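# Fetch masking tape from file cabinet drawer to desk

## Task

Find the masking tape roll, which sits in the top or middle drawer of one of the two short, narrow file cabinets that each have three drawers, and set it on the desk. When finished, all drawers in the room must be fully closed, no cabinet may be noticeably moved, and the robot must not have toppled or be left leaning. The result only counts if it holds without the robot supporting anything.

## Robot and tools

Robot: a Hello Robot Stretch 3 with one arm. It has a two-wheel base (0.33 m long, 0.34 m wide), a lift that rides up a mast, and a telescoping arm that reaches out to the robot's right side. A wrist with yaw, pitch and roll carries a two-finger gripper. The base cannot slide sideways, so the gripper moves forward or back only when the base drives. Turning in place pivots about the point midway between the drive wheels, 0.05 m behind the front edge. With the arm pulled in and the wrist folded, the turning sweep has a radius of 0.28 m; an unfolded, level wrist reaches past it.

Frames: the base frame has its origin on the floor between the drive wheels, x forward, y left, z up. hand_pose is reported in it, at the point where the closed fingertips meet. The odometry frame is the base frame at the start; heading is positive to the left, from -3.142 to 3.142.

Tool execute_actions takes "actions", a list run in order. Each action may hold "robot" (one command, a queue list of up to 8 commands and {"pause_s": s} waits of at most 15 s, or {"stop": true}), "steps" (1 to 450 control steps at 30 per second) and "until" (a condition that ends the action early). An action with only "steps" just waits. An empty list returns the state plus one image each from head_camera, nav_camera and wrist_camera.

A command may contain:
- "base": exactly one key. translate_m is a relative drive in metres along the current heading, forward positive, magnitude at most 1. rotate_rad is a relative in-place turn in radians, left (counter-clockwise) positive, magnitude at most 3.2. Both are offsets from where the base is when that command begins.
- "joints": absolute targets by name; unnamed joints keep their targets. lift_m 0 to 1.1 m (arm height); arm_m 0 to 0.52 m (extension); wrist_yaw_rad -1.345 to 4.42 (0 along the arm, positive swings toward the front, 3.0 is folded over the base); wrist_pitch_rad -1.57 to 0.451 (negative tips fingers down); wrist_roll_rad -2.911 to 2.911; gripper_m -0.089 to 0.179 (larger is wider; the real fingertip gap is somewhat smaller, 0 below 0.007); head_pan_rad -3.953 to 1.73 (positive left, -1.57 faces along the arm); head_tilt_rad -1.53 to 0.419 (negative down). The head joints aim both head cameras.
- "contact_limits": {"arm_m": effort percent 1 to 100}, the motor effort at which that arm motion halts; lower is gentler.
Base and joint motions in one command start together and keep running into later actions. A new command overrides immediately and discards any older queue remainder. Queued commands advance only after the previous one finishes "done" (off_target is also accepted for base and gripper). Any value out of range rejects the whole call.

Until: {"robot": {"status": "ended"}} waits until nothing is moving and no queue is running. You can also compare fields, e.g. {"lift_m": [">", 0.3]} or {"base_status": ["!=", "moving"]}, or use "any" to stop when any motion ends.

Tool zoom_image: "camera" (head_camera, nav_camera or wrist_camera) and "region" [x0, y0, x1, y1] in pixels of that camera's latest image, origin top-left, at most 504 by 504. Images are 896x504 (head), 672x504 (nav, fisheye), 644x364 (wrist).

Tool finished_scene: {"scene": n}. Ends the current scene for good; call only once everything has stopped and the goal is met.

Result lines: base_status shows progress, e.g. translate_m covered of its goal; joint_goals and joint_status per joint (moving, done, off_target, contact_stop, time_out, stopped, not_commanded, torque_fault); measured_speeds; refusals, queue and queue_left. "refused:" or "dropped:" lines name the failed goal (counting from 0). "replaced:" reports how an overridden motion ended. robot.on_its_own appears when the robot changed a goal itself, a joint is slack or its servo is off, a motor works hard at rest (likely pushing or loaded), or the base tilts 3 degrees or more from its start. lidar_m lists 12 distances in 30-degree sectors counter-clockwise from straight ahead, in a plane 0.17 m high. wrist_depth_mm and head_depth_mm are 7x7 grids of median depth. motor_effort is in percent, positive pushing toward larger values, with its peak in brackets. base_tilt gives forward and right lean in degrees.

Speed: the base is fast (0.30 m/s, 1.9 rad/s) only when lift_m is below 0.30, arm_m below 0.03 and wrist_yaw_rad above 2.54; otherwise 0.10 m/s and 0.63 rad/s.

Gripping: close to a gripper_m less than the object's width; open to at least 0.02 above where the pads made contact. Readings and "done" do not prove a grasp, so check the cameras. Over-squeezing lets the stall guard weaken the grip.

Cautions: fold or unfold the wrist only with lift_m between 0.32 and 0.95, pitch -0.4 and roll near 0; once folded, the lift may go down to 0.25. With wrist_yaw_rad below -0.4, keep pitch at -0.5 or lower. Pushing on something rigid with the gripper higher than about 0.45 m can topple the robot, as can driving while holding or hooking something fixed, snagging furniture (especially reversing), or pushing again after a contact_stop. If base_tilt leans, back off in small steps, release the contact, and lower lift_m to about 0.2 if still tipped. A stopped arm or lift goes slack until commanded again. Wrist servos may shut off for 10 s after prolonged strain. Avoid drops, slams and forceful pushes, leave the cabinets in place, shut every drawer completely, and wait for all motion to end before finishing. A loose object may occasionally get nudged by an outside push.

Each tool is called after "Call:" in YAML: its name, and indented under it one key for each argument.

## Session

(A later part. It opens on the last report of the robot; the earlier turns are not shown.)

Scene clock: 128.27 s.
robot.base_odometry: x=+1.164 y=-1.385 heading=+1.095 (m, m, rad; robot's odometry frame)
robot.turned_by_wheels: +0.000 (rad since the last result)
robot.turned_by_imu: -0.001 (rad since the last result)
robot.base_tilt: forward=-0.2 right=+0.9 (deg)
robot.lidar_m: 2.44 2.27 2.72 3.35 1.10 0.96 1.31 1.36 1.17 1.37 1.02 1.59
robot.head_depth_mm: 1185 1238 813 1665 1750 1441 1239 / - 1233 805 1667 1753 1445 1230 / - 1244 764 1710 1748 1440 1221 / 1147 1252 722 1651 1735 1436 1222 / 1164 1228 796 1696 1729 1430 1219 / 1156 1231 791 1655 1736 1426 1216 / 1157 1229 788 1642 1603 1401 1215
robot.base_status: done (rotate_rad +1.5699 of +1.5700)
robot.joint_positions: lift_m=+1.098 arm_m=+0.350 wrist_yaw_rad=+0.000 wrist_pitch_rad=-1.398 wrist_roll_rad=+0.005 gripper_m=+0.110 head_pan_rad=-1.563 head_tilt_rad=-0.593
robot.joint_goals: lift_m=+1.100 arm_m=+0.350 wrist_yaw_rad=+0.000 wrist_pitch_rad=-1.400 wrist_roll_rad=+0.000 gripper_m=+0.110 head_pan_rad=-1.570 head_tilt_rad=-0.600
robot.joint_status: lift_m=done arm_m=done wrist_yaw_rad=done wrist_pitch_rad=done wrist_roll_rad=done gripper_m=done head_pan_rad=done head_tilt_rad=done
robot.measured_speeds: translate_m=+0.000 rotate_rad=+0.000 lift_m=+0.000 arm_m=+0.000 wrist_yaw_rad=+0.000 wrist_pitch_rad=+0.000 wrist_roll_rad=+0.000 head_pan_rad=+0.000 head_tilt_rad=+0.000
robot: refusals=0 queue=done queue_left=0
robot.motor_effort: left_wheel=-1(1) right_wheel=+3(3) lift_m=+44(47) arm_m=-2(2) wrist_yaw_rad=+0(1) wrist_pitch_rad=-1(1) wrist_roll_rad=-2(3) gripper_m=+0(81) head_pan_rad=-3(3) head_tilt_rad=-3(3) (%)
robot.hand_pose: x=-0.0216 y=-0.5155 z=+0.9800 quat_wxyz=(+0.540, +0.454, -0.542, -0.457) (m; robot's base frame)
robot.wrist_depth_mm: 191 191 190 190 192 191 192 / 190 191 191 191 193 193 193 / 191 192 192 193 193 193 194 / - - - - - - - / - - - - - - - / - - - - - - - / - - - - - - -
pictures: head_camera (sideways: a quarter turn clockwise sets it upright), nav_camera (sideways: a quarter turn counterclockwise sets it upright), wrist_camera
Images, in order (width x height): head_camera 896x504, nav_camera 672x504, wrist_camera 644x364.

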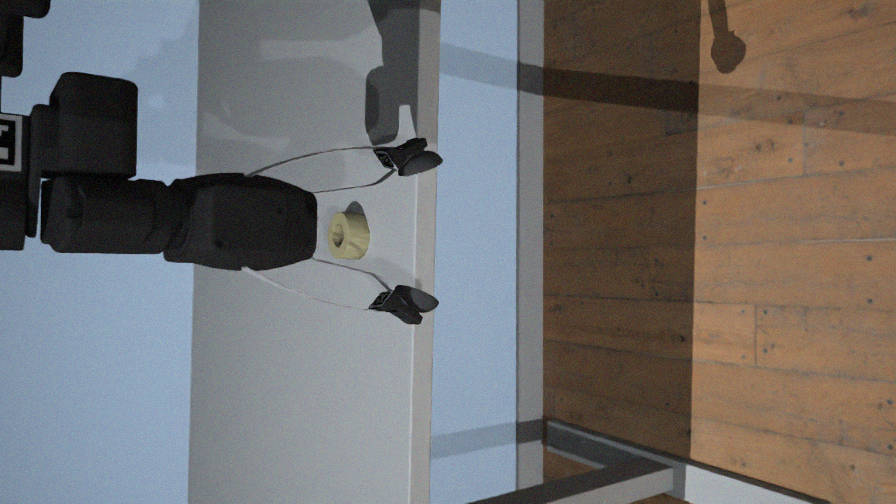

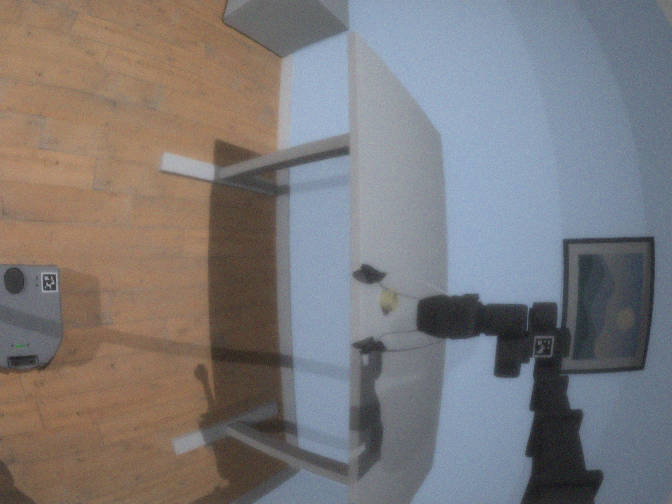

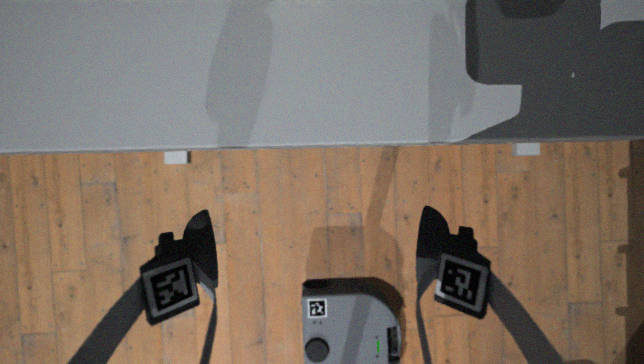

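Call:
execute_actions:
  actions:
    - {"robot":{"joints":{"head_pan_rad":-0.45,"head_tilt_rad":-0.55}},"steps":100,"until":{"robot":{"status":"ended"}}}

Scene clock: 129.50 s.
robot.base_odometry: x=+1.164 y=-1.385 heading=+1.095 (m, m, rad; robot's odometry frame)
robot.turned_by_wheels: +0.000 (rad since the last result)
robot.turned_by_imu: +0.000 (rad since the last result)
robot.base_tilt: forward=-0.2 right=+0.9 (deg)
robot.lidar_m: 2.44 2.27 2.71 3.35 1.10 0.95 1.31 1.35 1.17 1.37 1.02 1.59
robot.head_depth_mm: 1639 1750 1789 1983 1830 1483 1253 / 1860 1988 1972 2089 1812 1485 1251 / 2150 2315 1959 1937 1812 1467 1245 / 2357 2596 2013 2051 1798 1469 1250 / 2233 2456 2759 2302 1788 1467 1249 / 2139 2353 2600 2325 1785 1466 1237 / 2062 2249 2462 2296 1802 1464 1250
robot.base_status: done (rotate_rad +1.5699 of +1.5700)
robot.joint_positions: lift_m=+1.098 arm_m=+0.350 wrist_yaw_rad=+0.000 wrist_pitch_rad=-1.398 wrist_roll_rad=+0.005 gripper_m=+0.110 head_pan_rad=-0.457 head_tilt_rad=-0.557
robot.joint_goals: lift_m=+1.100 arm_m=+0.350 wrist_yaw_rad=+0.000 wrist_pitch_rad=-1.400 wrist_roll_rad=+0.000 gripper_m=+0.110 head_pan_rad=-0.450 head_tilt_rad=-0.550
robot.joint_status: lift_m=done arm_m=done wrist_yaw_rad=done wrist_pitch_rad=done wrist_roll_rad=done gripper_m=done head_pan_rad=done head_tilt_rad=done
robot.measured_speeds: translate_m=+0.000 rotate_rad=+0.000 lift_m=+0.000 arm_m=+0.000 wrist_yaw_rad=+0.000 wrist_pitch_rad=+0.000 wrist_roll_rad=+0.000 head_pan_rad=+0.000 head_tilt_rad=+0.000
robot: refusals=0 queue=done queue_left=0
robot.motor_effort: left_wheel=-1(1) right_wheel=+3(3) lift_m=+43(43) arm_m=-2(3) wrist_yaw_rad=+1(1) wrist_pitch_rad=-1(1) wrist_roll_rad=-3(2) gripper_m=-1(0) head_pan_rad=+2(30) head_tilt_rad=+4(9) (%)
robot.hand_pose: x=-0.0216 y=-0.5155 z=+0.9800 quat_wxyz=(+0.540, +0.454, -0.542, -0.457) (m; robot's base frame)
robot.wrist_depth_mm: 189 190 190 190 192 191 191 / 191 191 191 192 194 192 192 / 192 192 192 193 192 193 193 / - - - - - - - / - - - - - - - / - - - - - - - / - - - - - - -
pictures: head_camera (sideways: a quarter turn clockwise sets it upright), nav_camera (sideways: a quarter turn counterclockwise sets it upright), wrist_camera
Images, in order (width x height): head_camera 896x504, nav_camera 672x504, wrist_camera 644x364.

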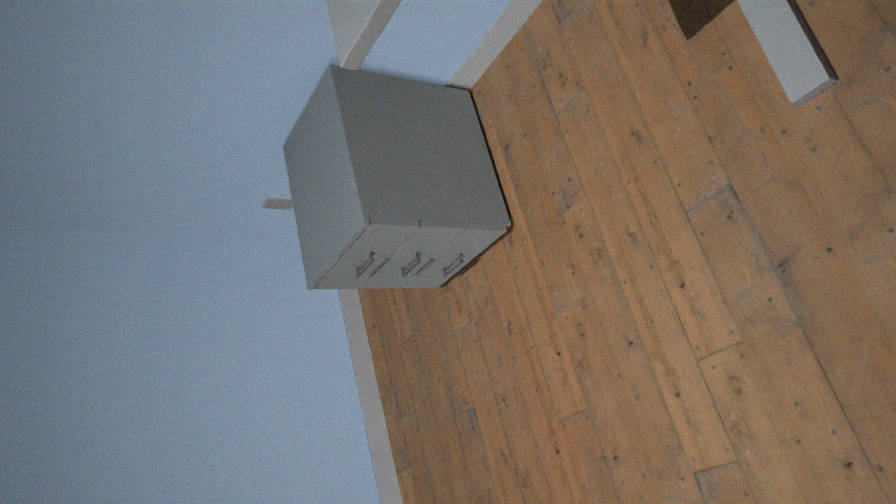

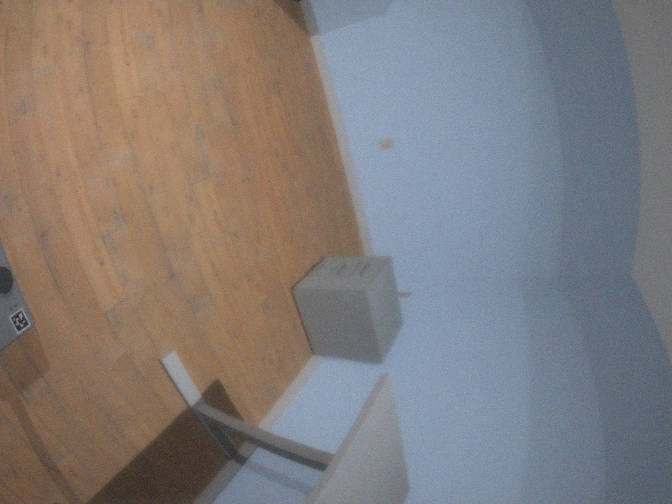

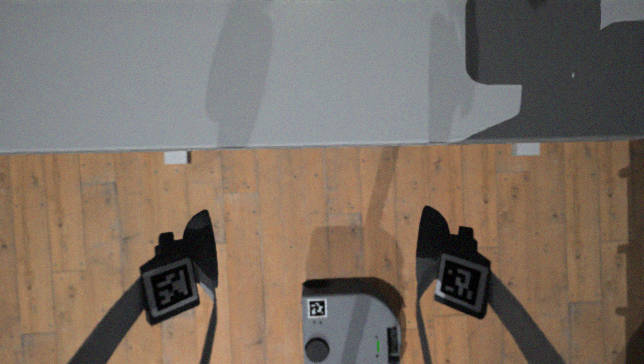

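All shut.

Call:
finished_scene:
  scene: 1

The scene is finished: the task was done.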